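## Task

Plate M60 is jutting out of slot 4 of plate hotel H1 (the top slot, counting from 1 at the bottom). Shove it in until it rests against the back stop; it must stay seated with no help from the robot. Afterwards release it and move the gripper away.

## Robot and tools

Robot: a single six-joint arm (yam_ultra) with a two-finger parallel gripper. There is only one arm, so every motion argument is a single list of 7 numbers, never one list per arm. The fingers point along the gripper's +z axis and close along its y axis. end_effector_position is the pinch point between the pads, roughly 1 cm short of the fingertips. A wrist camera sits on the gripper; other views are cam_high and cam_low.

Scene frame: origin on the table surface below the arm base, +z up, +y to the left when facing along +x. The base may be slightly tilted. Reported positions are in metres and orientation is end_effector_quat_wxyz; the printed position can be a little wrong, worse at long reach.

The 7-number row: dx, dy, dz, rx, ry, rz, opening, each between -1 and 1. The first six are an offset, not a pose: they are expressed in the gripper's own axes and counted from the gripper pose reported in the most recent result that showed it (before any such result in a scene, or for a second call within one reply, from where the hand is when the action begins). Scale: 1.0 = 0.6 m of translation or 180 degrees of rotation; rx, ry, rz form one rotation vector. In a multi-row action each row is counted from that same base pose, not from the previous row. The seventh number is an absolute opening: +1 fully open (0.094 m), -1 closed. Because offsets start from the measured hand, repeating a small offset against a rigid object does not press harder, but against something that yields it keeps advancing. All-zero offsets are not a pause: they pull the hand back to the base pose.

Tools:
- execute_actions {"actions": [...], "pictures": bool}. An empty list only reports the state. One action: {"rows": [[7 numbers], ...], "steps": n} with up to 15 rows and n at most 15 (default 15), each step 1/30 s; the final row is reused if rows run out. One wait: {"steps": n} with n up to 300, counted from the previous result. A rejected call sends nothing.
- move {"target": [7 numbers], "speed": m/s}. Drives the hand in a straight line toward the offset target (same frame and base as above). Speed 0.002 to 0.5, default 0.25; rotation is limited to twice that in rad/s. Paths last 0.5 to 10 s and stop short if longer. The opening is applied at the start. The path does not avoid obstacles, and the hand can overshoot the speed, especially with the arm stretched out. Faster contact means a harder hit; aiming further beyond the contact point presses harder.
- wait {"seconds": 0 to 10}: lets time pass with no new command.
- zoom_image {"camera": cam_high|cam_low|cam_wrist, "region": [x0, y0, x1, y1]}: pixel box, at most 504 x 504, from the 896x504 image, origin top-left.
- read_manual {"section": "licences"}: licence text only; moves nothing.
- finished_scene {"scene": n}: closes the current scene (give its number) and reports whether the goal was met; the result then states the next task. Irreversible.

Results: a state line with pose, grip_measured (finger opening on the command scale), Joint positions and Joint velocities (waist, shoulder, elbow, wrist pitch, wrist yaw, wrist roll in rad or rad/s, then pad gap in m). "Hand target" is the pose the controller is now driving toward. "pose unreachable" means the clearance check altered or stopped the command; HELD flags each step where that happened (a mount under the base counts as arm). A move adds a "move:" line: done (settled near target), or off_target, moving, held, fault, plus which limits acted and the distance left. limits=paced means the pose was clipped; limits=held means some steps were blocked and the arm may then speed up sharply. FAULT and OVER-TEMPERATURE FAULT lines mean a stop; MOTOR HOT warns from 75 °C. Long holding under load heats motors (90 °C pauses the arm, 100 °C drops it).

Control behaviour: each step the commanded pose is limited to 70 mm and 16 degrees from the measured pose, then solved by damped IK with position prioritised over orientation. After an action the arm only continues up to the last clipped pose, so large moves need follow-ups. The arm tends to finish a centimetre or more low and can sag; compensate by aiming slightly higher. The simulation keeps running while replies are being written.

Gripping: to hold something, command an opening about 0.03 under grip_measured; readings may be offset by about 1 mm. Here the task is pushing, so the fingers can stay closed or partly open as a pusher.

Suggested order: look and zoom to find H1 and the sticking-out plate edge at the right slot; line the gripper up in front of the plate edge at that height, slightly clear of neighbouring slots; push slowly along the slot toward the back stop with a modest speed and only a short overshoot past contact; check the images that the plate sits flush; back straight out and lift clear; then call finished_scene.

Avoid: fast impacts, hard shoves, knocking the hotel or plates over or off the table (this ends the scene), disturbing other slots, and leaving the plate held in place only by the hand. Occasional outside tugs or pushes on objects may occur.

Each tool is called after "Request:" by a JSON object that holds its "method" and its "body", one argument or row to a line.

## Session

Request:
{"method": "execute_actions", "body": {
  "actions": []
}}

Scene clock: 0.00 s of 7200.00 s.
end_effector_position=(+0.0832, +0.4115, +0.1432) grip_measured=+1.000 end_effector_quat_wxyz=(-0.040, +0.172, +0.851, +0.494)
Joint positions: [ 1.049  0.766  0.214  0.828 -0.362  2.027  0.094]
Joint velocities: [-0.002 -0.007 -0.002 -0.037  0.007 -0.007  0.   ]
Hand target: +0.085, +0.413, +0.146; -0.034, +0.169, +0.850, +0.497

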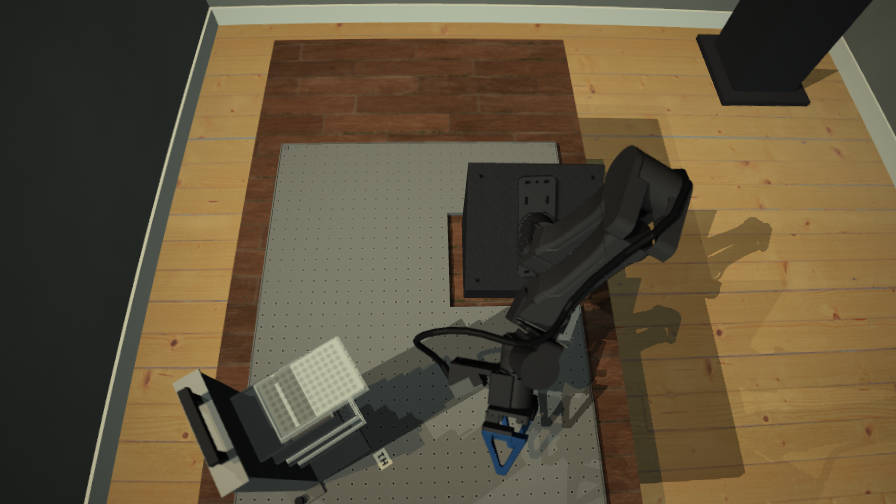

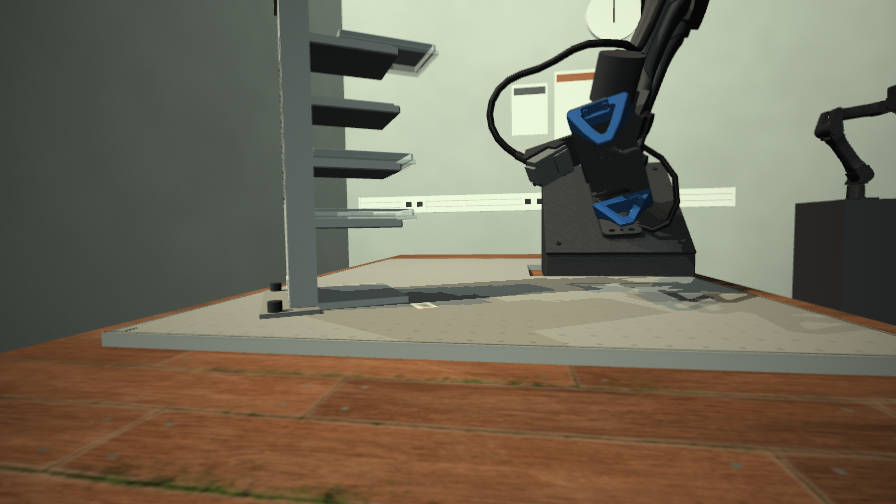

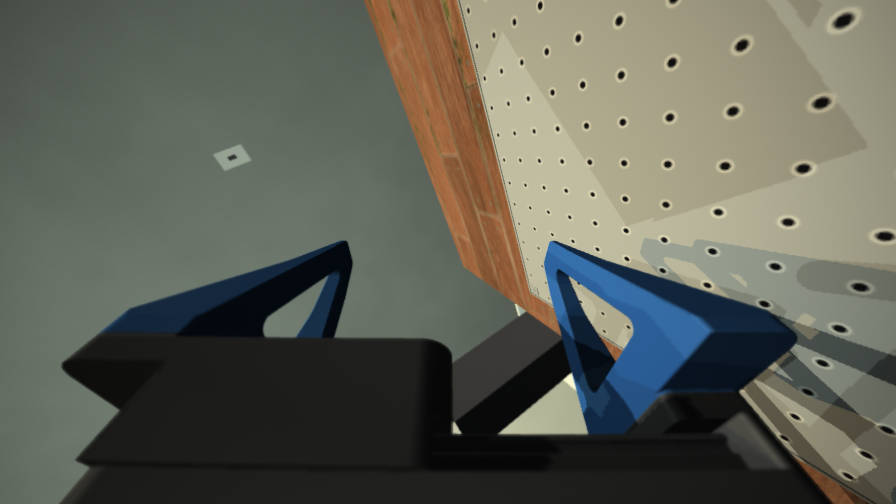

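Request:
{"method": "move", "body": {
  "target": [-0.2,0.2,-0.32,-0.2,-0.263,0,-1],
  "speed": 0.2
}}

Scene clock: 5.63 s of 7200.00 s.
end_effector_position=(+0.2163, +0.2737, +0.3070) grip_measured=-0.997 end_effector_quat_wxyz=(+0.426, +0.335, +0.581, +0.607)
Joint positions: [0.601 0.116 0.119 0.418 0.37  2.088 0.   ]
Joint velocities: [ 0.012  0.027 -0.012  0.081  0.037 -0.007  0.001]
Hand target: +0.219, +0.270, +0.308; +0.435, +0.338, +0.574, +0.605
Off the commanded pose: 0.005 m, 9 deg.
joint sent to its limit — the command would take joint 6 (wrist roll) past its upper limit, so that joint was sent only as far as its limit.
move: off_target

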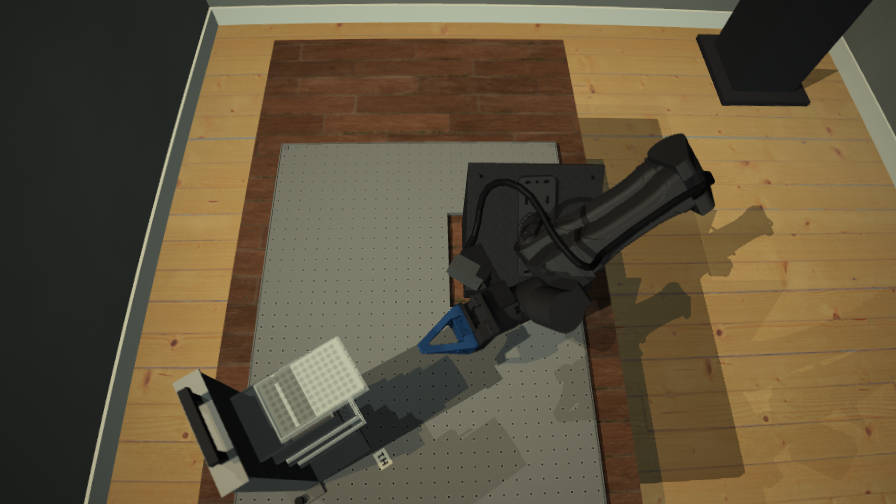

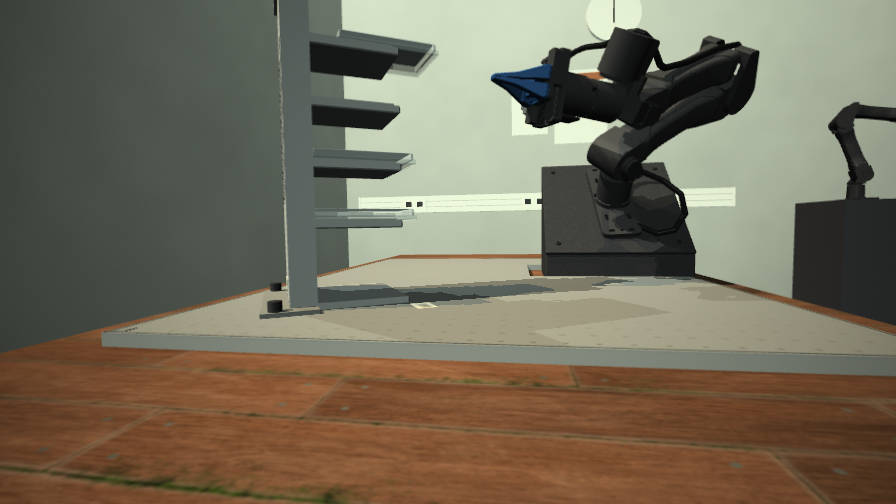

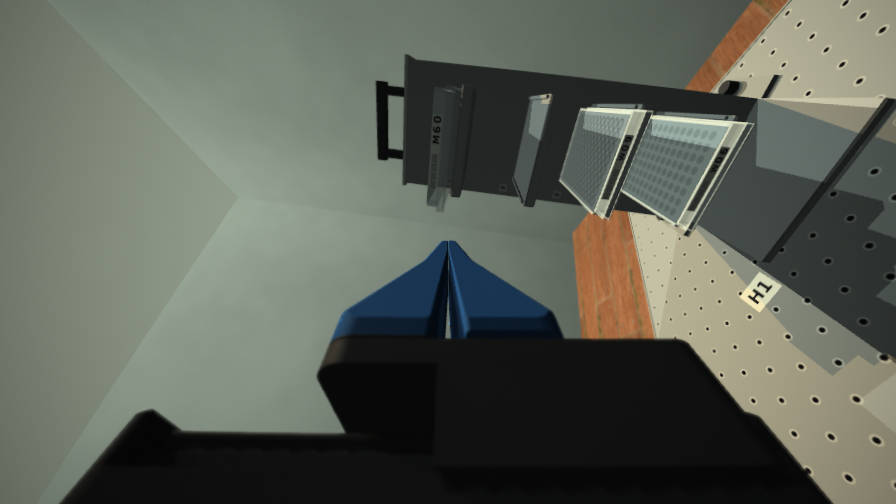

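Request:
{"method": "move", "body": {
  "target": [-0.06,0.03,0.085,0,0,0,-1],
  "speed": 0.1
}}

Scene clock: 8.70 s of 7200.00 s.
end_effector_position=(+0.2733, +0.2580, +0.3248) grip_measured=-0.997 end_effector_quat_wxyz=(+0.498, +0.308, +0.575, +0.571)
Joint positions: [0.244 0.557 0.156 0.778 0.13  2.088 0.   ]
Joint velocities: [ 0.012 -0.012  0.012  0.022 -0.007  0.007  0.001]
Hand target: +0.274, +0.262, +0.334; +0.502, +0.302, +0.567, +0.579
Off the commanded pose: 0.010 m, 10 deg.
joint sent to its limit — the command would take joint 6 (wrist roll) past its upper limit, so that joint was sent only as far as its limit.
move: off_target

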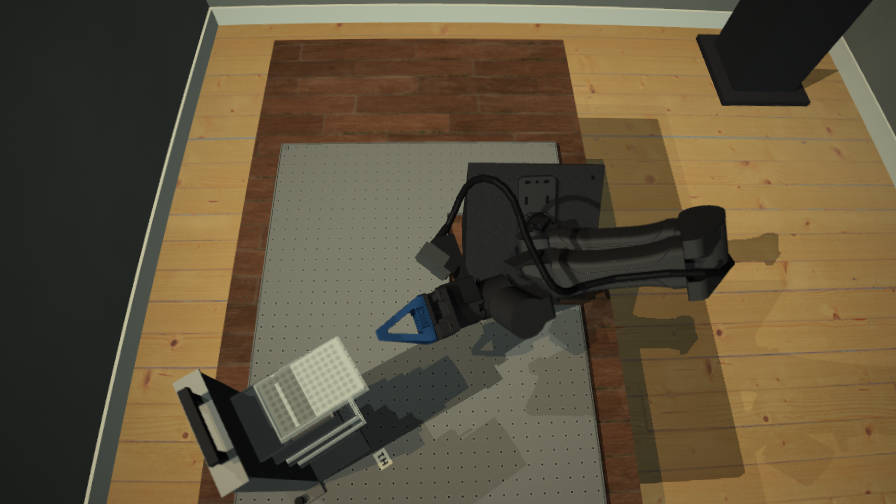

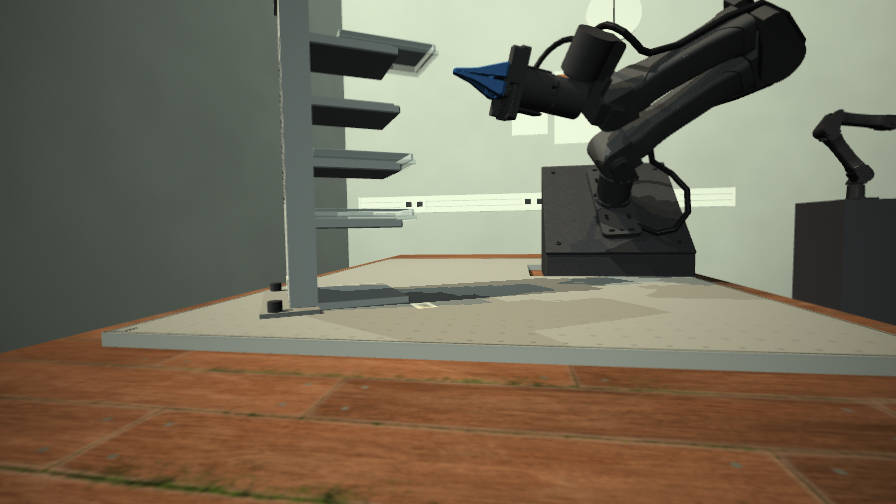

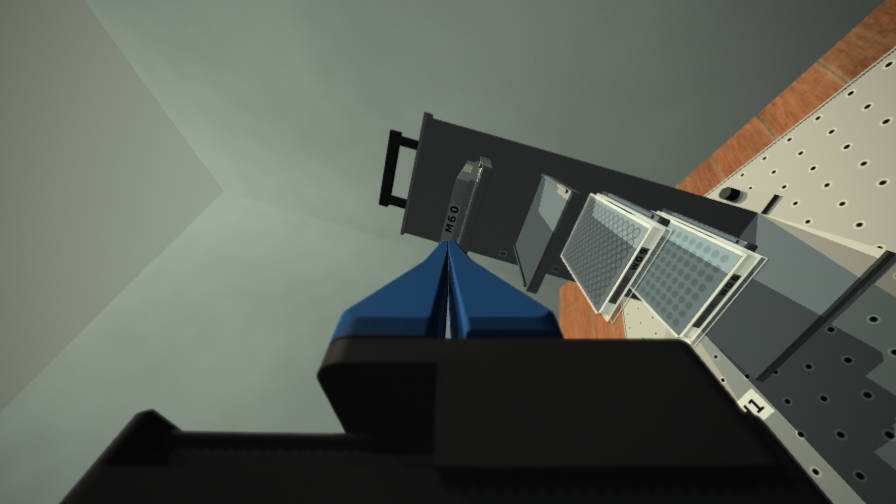

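Request:
{"method": "move", "body": {
  "target": [0.04,0.023,0.045,0,0,0,-1],
  "speed": 0.05
}}

Scene clock: 10.67 s of 7200.00 s.
end_effector_position=(+0.2847, +0.2893, +0.3324) grip_measured=-0.997 end_effector_quat_wxyz=(+0.490, +0.309, +0.579, +0.574)
Joint positions: [0.323 0.656 0.277 0.761 0.187 2.07  0.   ]
Joint velocities: [ 0.002  0.022 -0.017 -0.066 -0.022  0.022  0.   ]
Hand target: +0.287, +0.292, +0.337; +0.498, +0.307, +0.576, +0.571
Off the commanded pose: 0.006 m, 1 deg.
move: done

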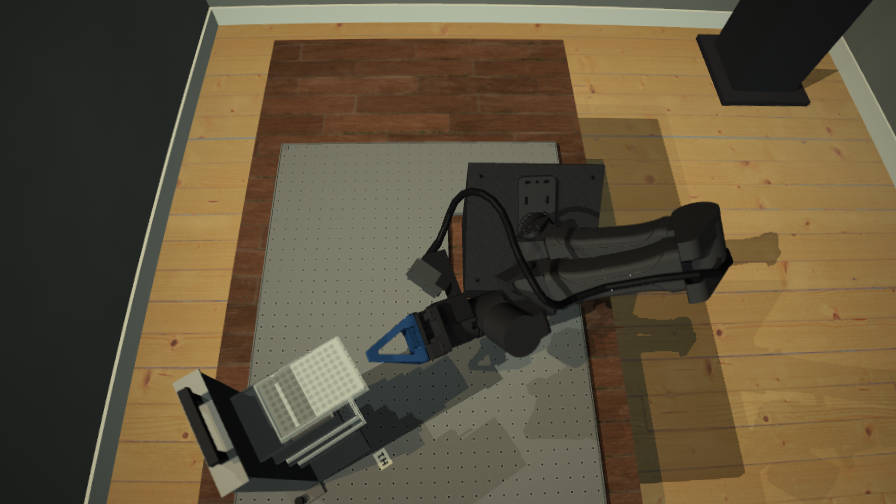

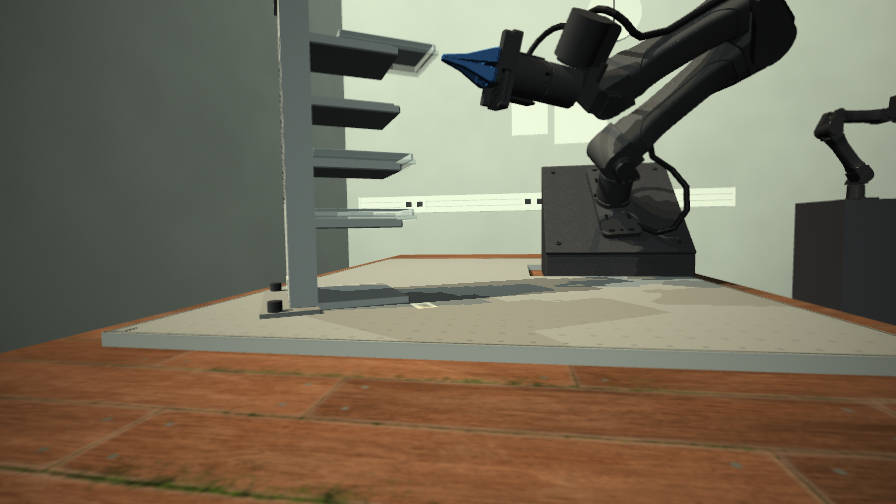

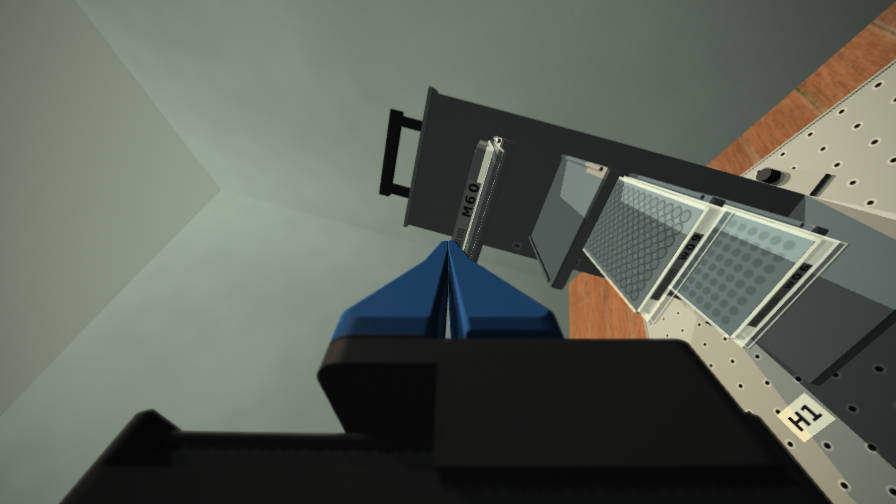

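Request:
{"method": "move", "body": {
  "target": [0.02,-0.016,0.083,0,0,0,-1],
  "speed": 0.03
}}

Scene clock: 13.40 s of 7200.00 s.
end_effector_position=(+0.3260, +0.3114, +0.3200) grip_measured=-0.997 end_effector_quat_wxyz=(+0.483, +0.318, +0.585, +0.568)
Joint positions: [0.355 0.94  0.401 0.899 0.204 2.071 0.   ]
Joint velocities: [-0.012 -0.032 -0.007 -0.007  0.007 -0.066  0.   ]
Hand target: +0.327, +0.318, +0.328; +0.490, +0.309, +0.579, +0.574
Off the commanded pose: 0.010 m, 2 deg.
move: done

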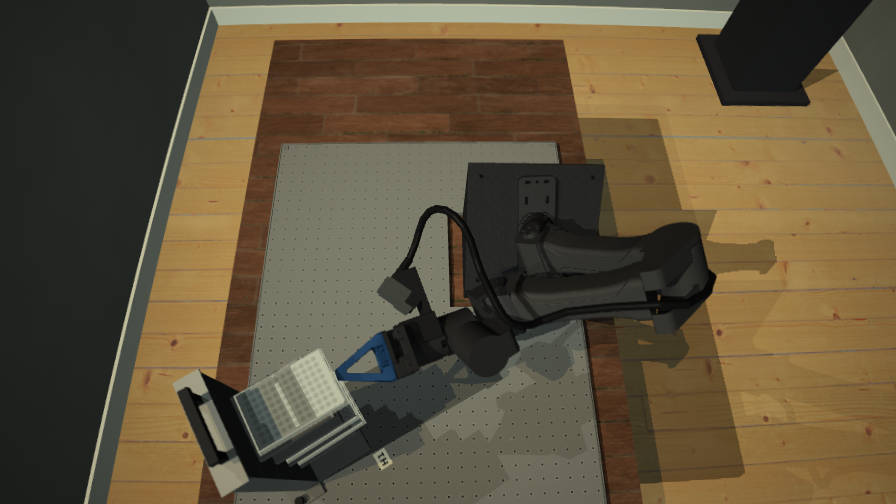

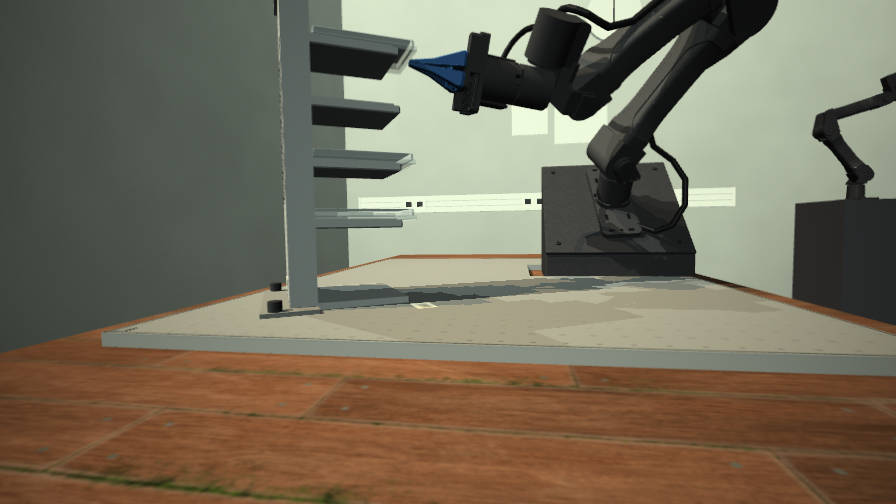

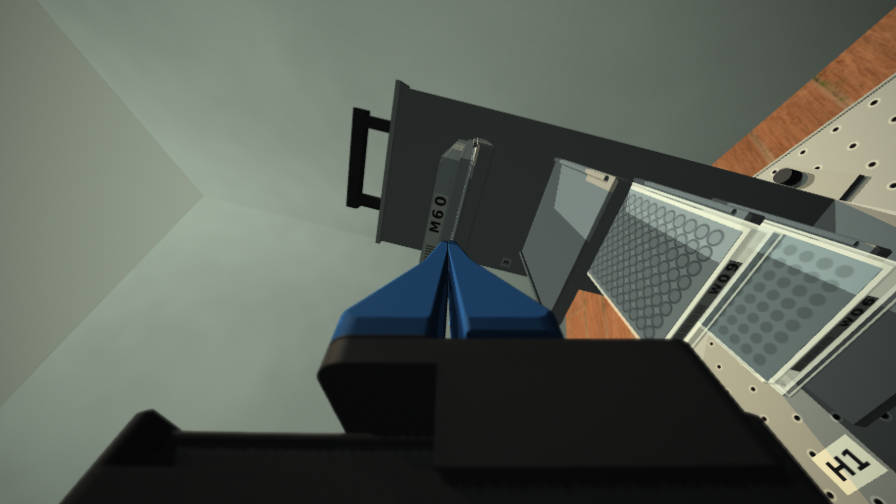

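Request:
{"method": "move", "body": {
  "target": [0.005,0.022,0.045,0,0,0,-1],
  "speed": 0.02
}}

Scene clock: 15.63 s of 7200.00 s.
end_effector_position=(+0.3359, +0.3161, +0.3514) grip_measured=-0.997 end_effector_quat_wxyz=(+0.505, +0.313, +0.549, +0.588)
Joint positions: [0.31  0.97  0.474 0.905 0.24  2.088 0.   ]
Joint velocities: [-0.007 -0.002 -0.027 -0.051  0.022 -0.051  0.   ]
Hand target: +0.346, +0.325, +0.335; +0.484, +0.318, +0.583, +0.569
Off the commanded pose: 0.022 m, 5 deg.
joint sent to its limit — the command would take joint 6 (wrist roll) past its upper limit, so that joint was sent only as far as its limit.
move: off_target

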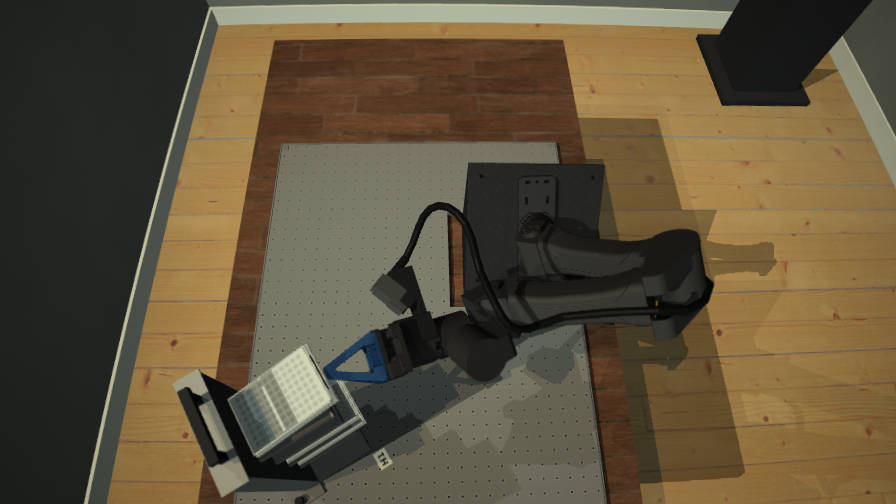

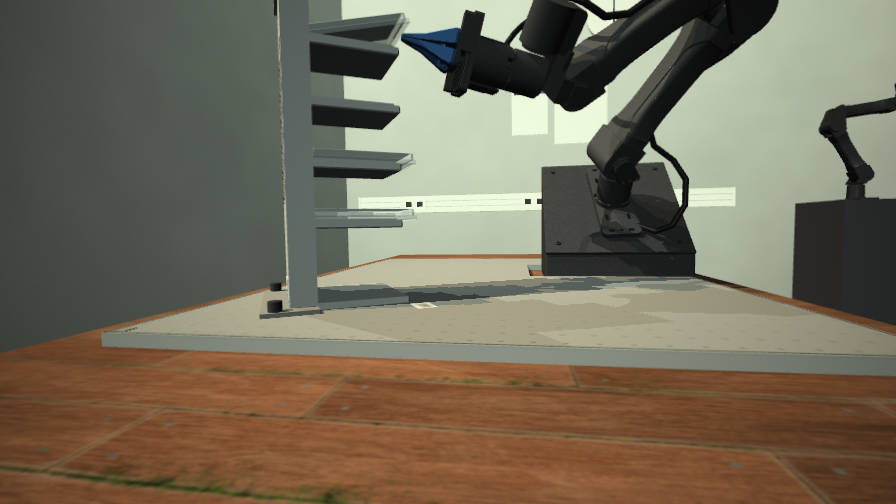

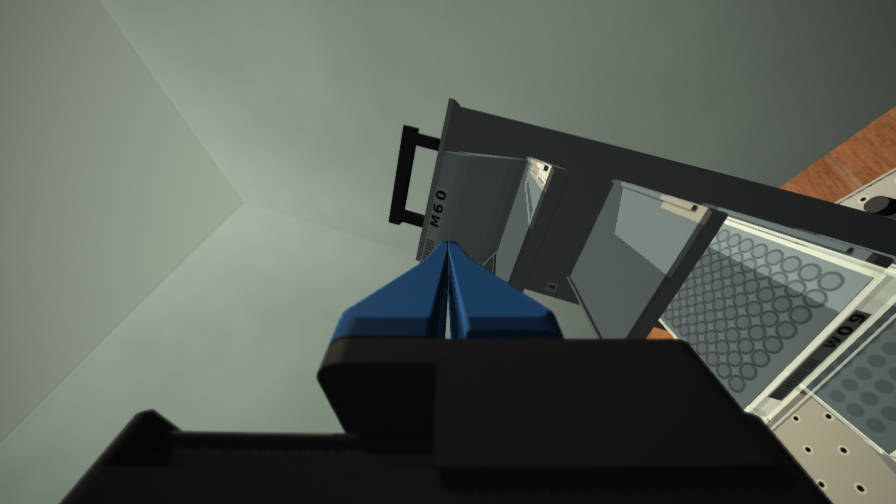

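Request:
{"method": "move", "body": {
  "target": [0,-0.035,-0.035,0,0,0,-1],
  "speed": 0.02
}}

Scene clock: 19.33 s of 7200.00 s.
end_effector_position=(+0.3230, +0.3115, +0.3273) grip_measured=-0.997 end_effector_quat_wxyz=(+0.496, +0.315, +0.553, +0.591)
Joint positions: [0.396 0.97  0.386 1.003 0.303 2.065 0.   ]
Joint velocities: [-0.017  0.012 -0.002  0.095 -0.022  0.066 -0.001]
Hand target: +0.322, +0.307, +0.327; +0.505, +0.313, +0.550, +0.587
Off the commanded pose: 0.005 m, 1 deg.
move: done

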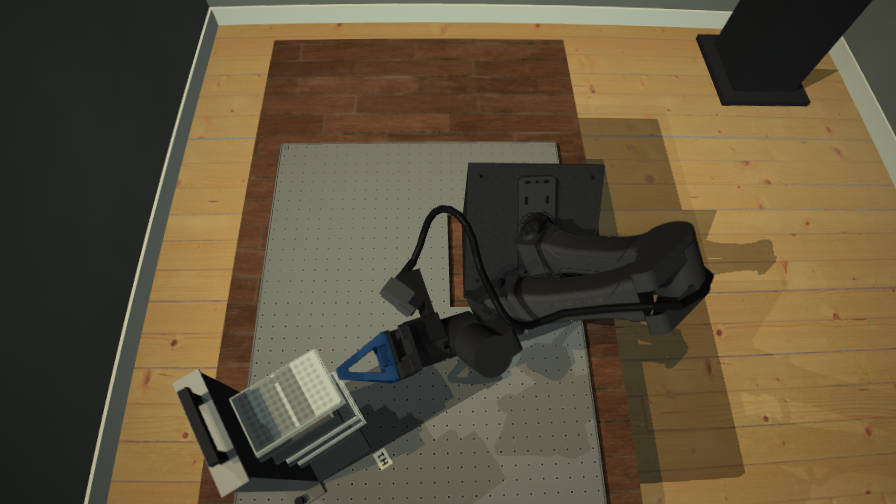

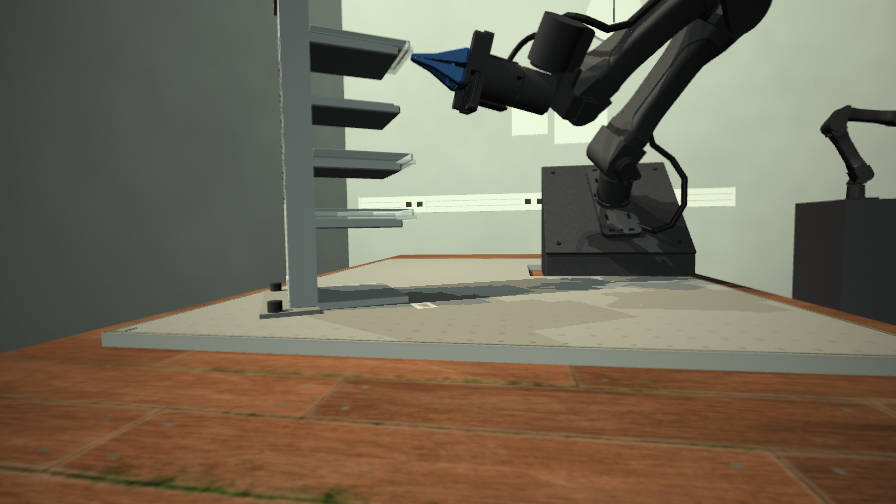

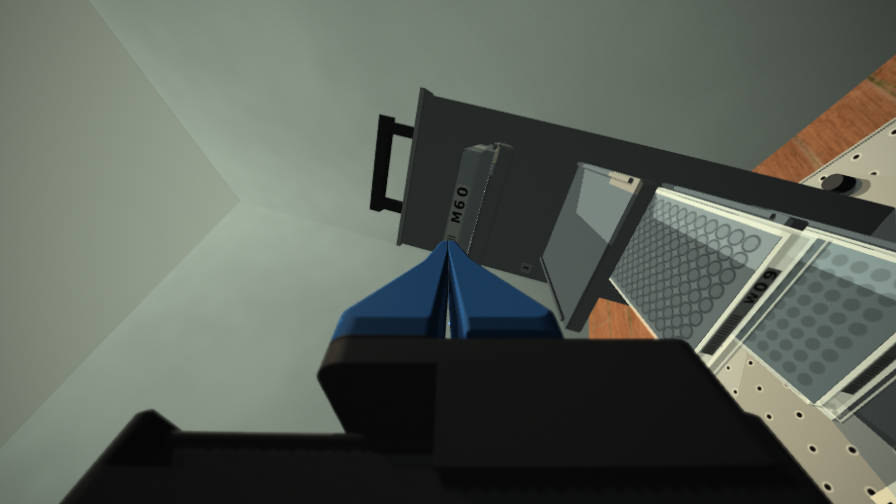

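Request:
{"method": "move", "body": {
  "target": [0.01,0.0,0.047,0,0,0,-1],
  "speed": 0.02
}}

Scene clock: 21.60 s of 7200.00 s.
end_effector_position=(+0.3331, +0.3164, +0.3497) grip_measured=-0.998 end_effector_quat_wxyz=(+0.513, +0.312, +0.511, +0.615)
Joint positions: [0.383 1.035 0.447 1.067 0.371 2.077 0.   ]
Joint velocities: [-0.007 -0.012  0.002  0.022  0.022 -0.066 -0.   ]
Hand target: +0.345, +0.325, +0.332; +0.496, +0.315, +0.551, +0.592
Off the commanded pose: 0.025 m, 6 deg.
move: off_target

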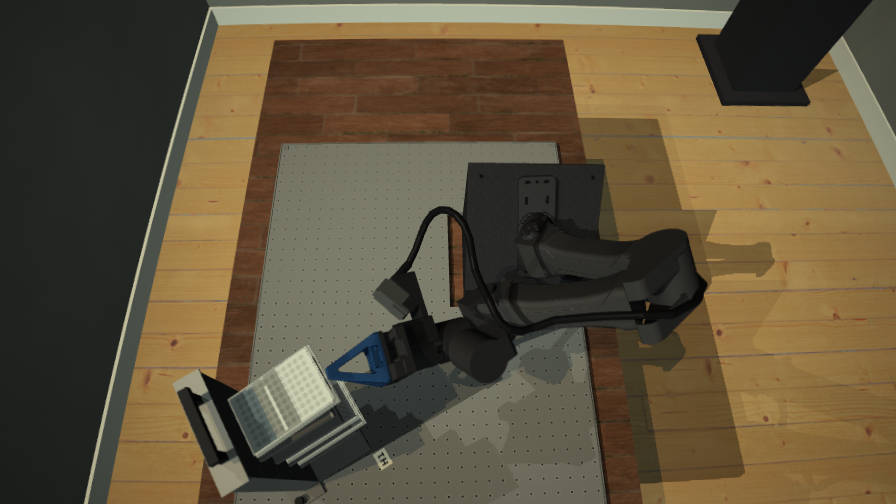

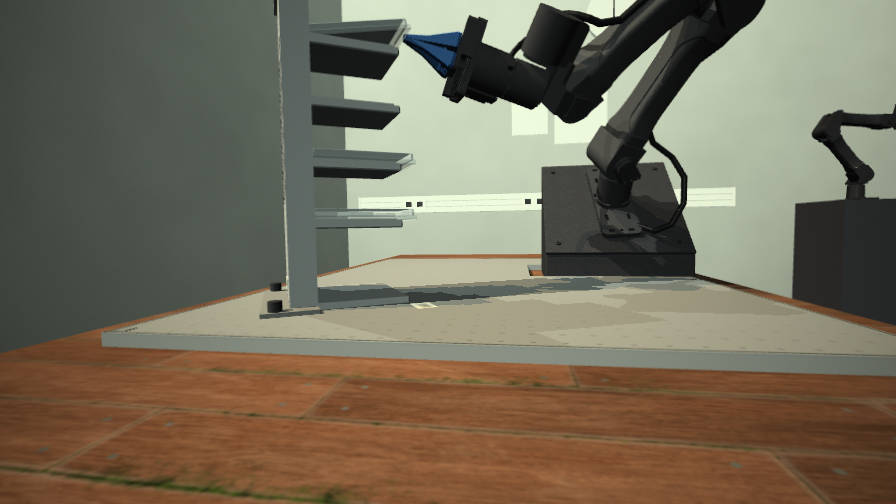

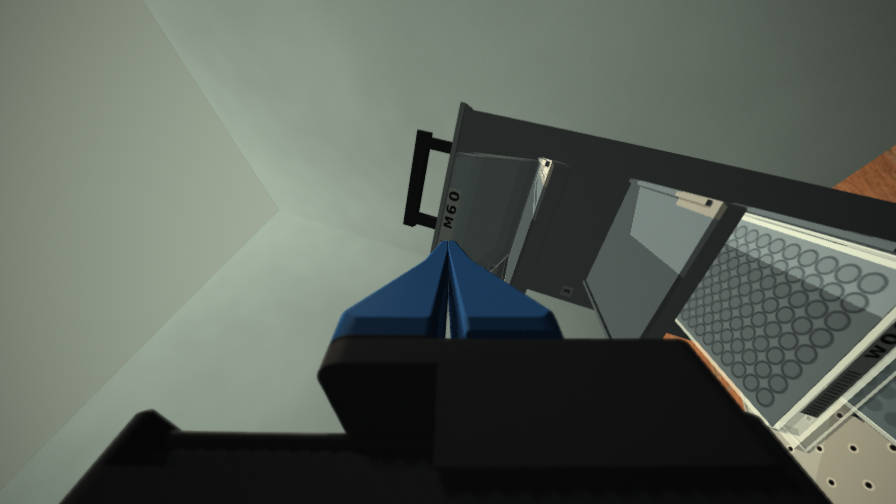

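Request:
{"method": "move", "body": {
  "target": [0.005,-0.036,-0.02,0,0,0,-1],
  "speed": 0.015
}}

Request:
{"method": "move", "body": {
  "target": [0,0,-0.05,0,0,0,-1],
  "speed": 0.05
}}

Scene clock: 24.43 s of 7200.00 s.
end_effector_position=(+0.3276, +0.3167, +0.3300) grip_measured=-0.998 end_effector_quat_wxyz=(+0.510, +0.314, +0.506, +0.621)
Joint positions: [0.468 1.092 0.403 1.191 0.449 2.046 0.   ]
Joint velocities: [-0.007 -0.012  0.002  0.066  0.007 -0.051  0.   ]
Hand target: +0.328, +0.315, +0.325; +0.513, +0.311, +0.512, +0.615
Off the commanded pose: 0.005 m, 1 deg.
move: done

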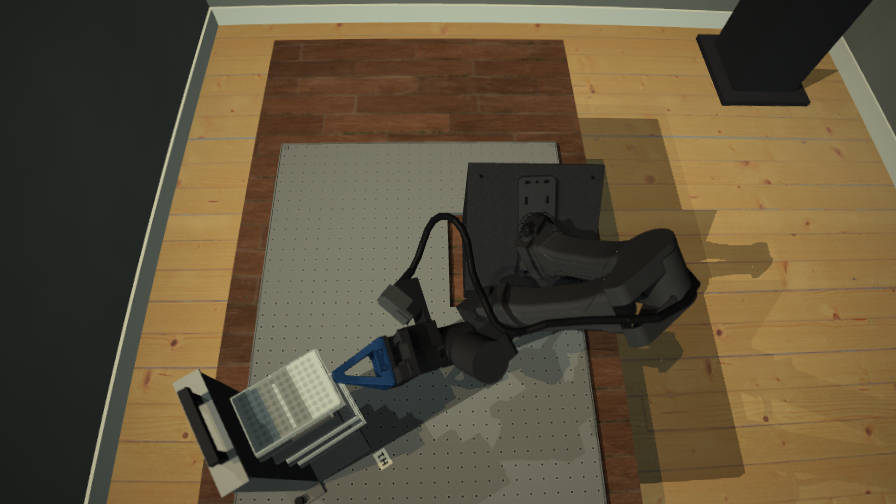

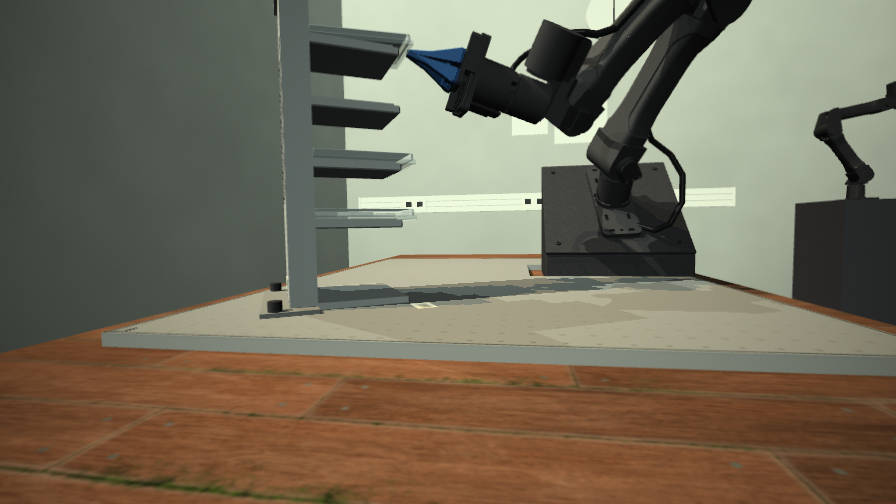

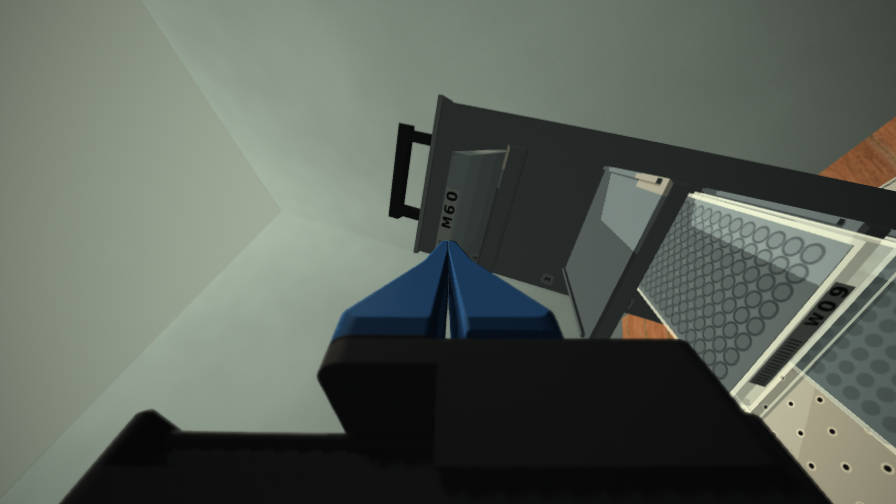

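Scene clock: 25.33 s of 7200.00 s.
end_effector_position=(+0.3046, +0.3107, +0.3183) grip_measured=-0.998 end_effector_quat_wxyz=(+0.502, +0.317, +0.511, +0.621)
Joint positions: [0.543 1.018 0.315 1.216 0.5   2.018 0.   ]
Joint velocities: [-0.022 -0.012 -0.007  0.007  0.051  0.022 -0.   ]
Hand target: +0.301, +0.307, +0.321; +0.510, +0.313, +0.507, +0.620
Off the commanded pose: 0.006 m, 1 deg.
move: done

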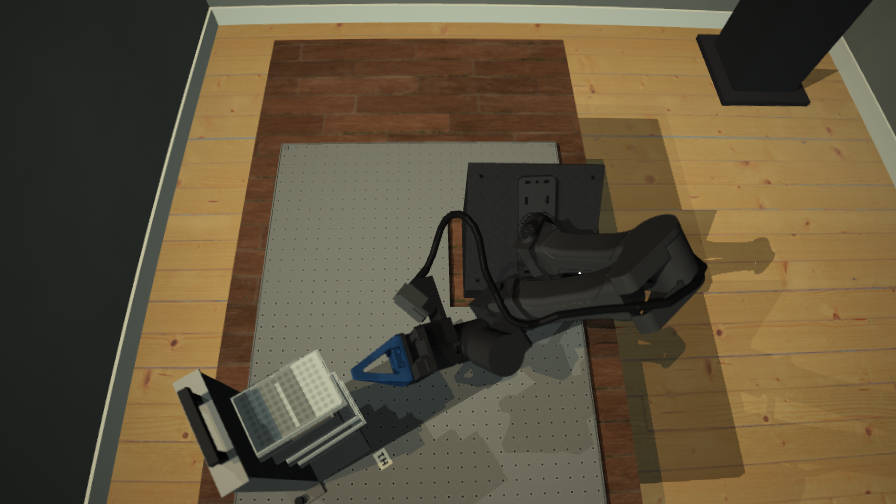

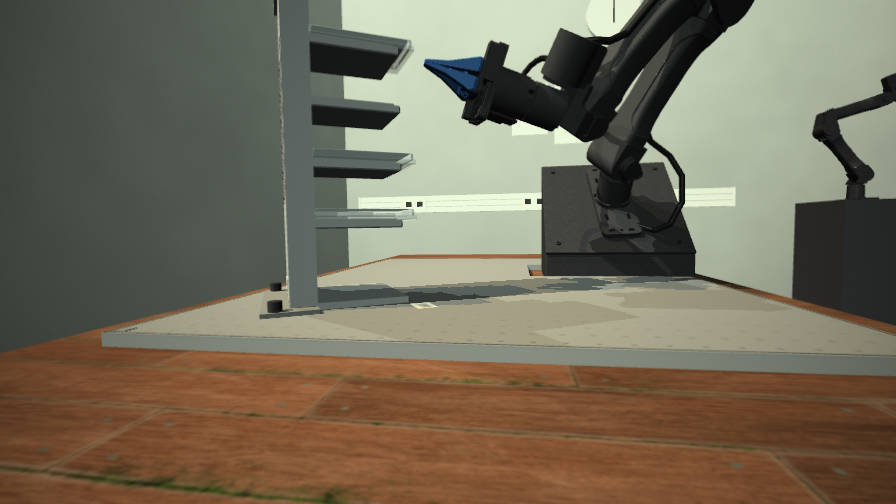

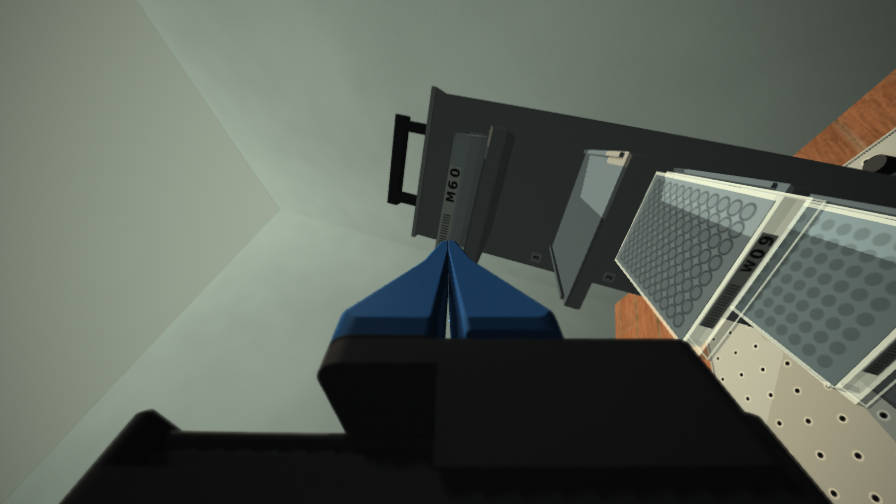

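Request:
{"method": "move", "body": {
  "target": [0.005,-0.01,0.06,0,0,0,-1],
  "speed": 0.02
}}

Request:
{"method": "move", "body": {
  "target": [0,0,-0.13,0,0,0,-1],
  "speed": 0.08
}}

Scene clock: 28.47 s of 7200.00 s.
end_effector_position=(+0.3327, +0.3244, +0.3159) grip_measured=-0.998 end_effector_quat_wxyz=(+0.494, +0.320, +0.516, +0.621)
Joint positions: [0.5   1.146 0.42  1.218 0.448 2.056 0.   ]
Joint velocities: [-0.012  0.012  0.002  0.007 -0.051  0.022 -0.001]
Hand target: +0.338, +0.325, +0.323; +0.502, +0.318, +0.511, +0.621
Off the commanded pose: 0.008 m, 1 deg.
move: done

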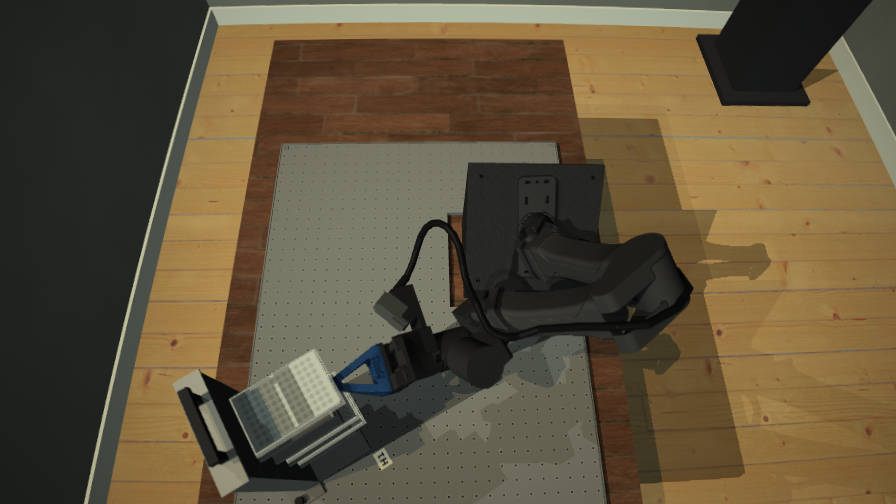

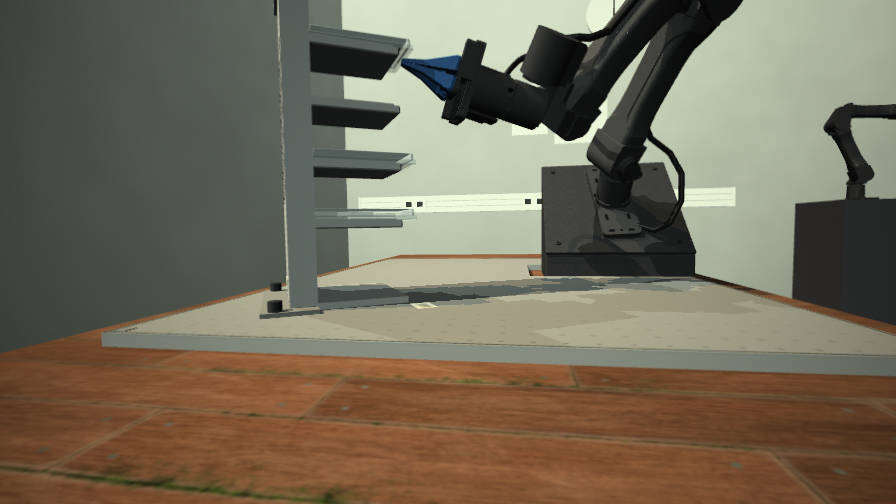

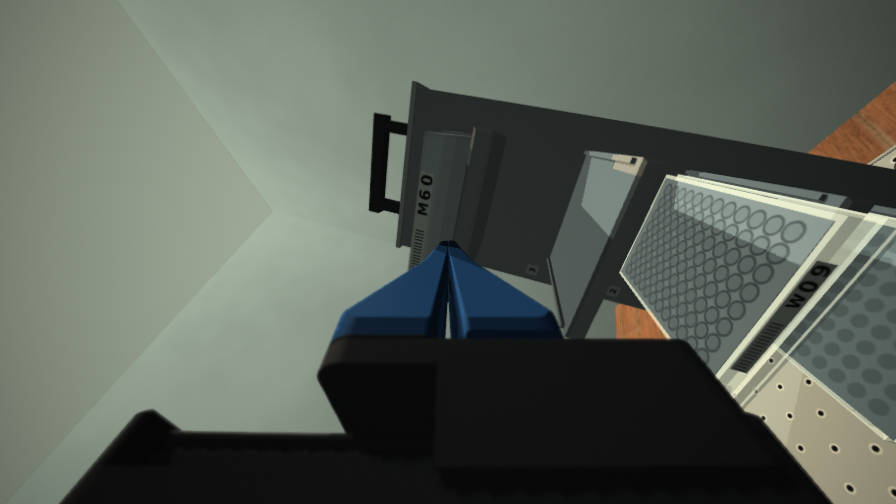

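Scene clock: 30.00 s of 7200.00 s.
end_effector_position=(+0.2649, +0.3030, +0.2941) grip_measured=-0.998 end_effector_quat_wxyz=(+0.488, +0.320, +0.520, +0.624)
Joint positions: [0.737 0.946 0.174 1.337 0.641 1.924 0.   ]
Joint velocities: [-0.002 -0.007 -0.012 -0.037  0.007  0.037 -0.001]
Hand target: +0.262, +0.299, +0.295; +0.495, +0.318, +0.518, +0.621
Off the commanded pose: 0.005 m, 1 deg.
move: done

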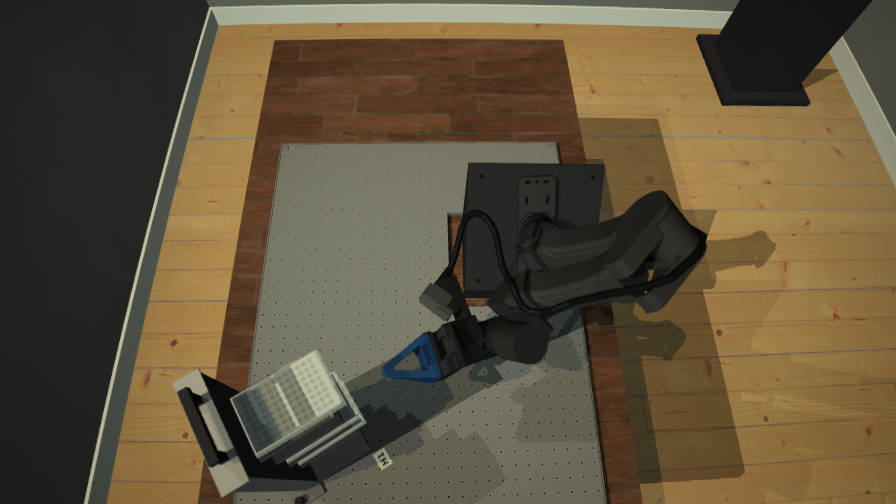

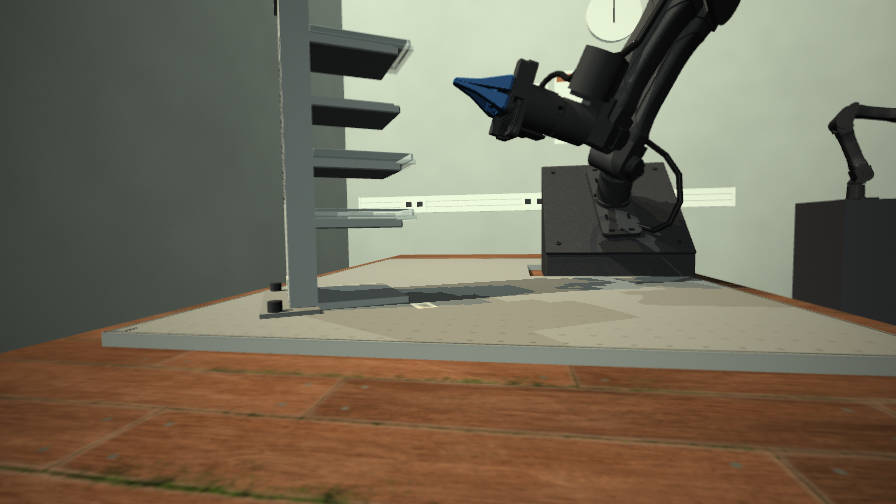

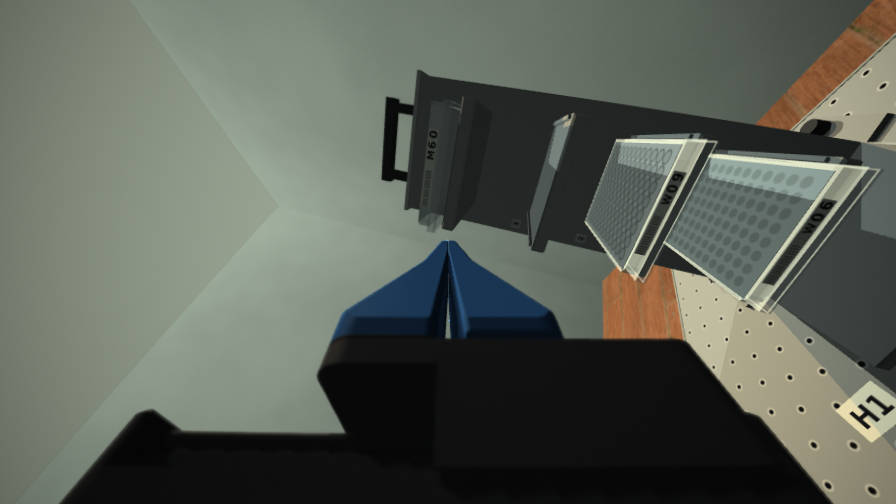

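That push slid under the plate, and the plate's position didn't change, so it's seated.

Request:
{"method": "finished_scene", "body": {
  "scene": 2
}}

The scene is finished: the task was done.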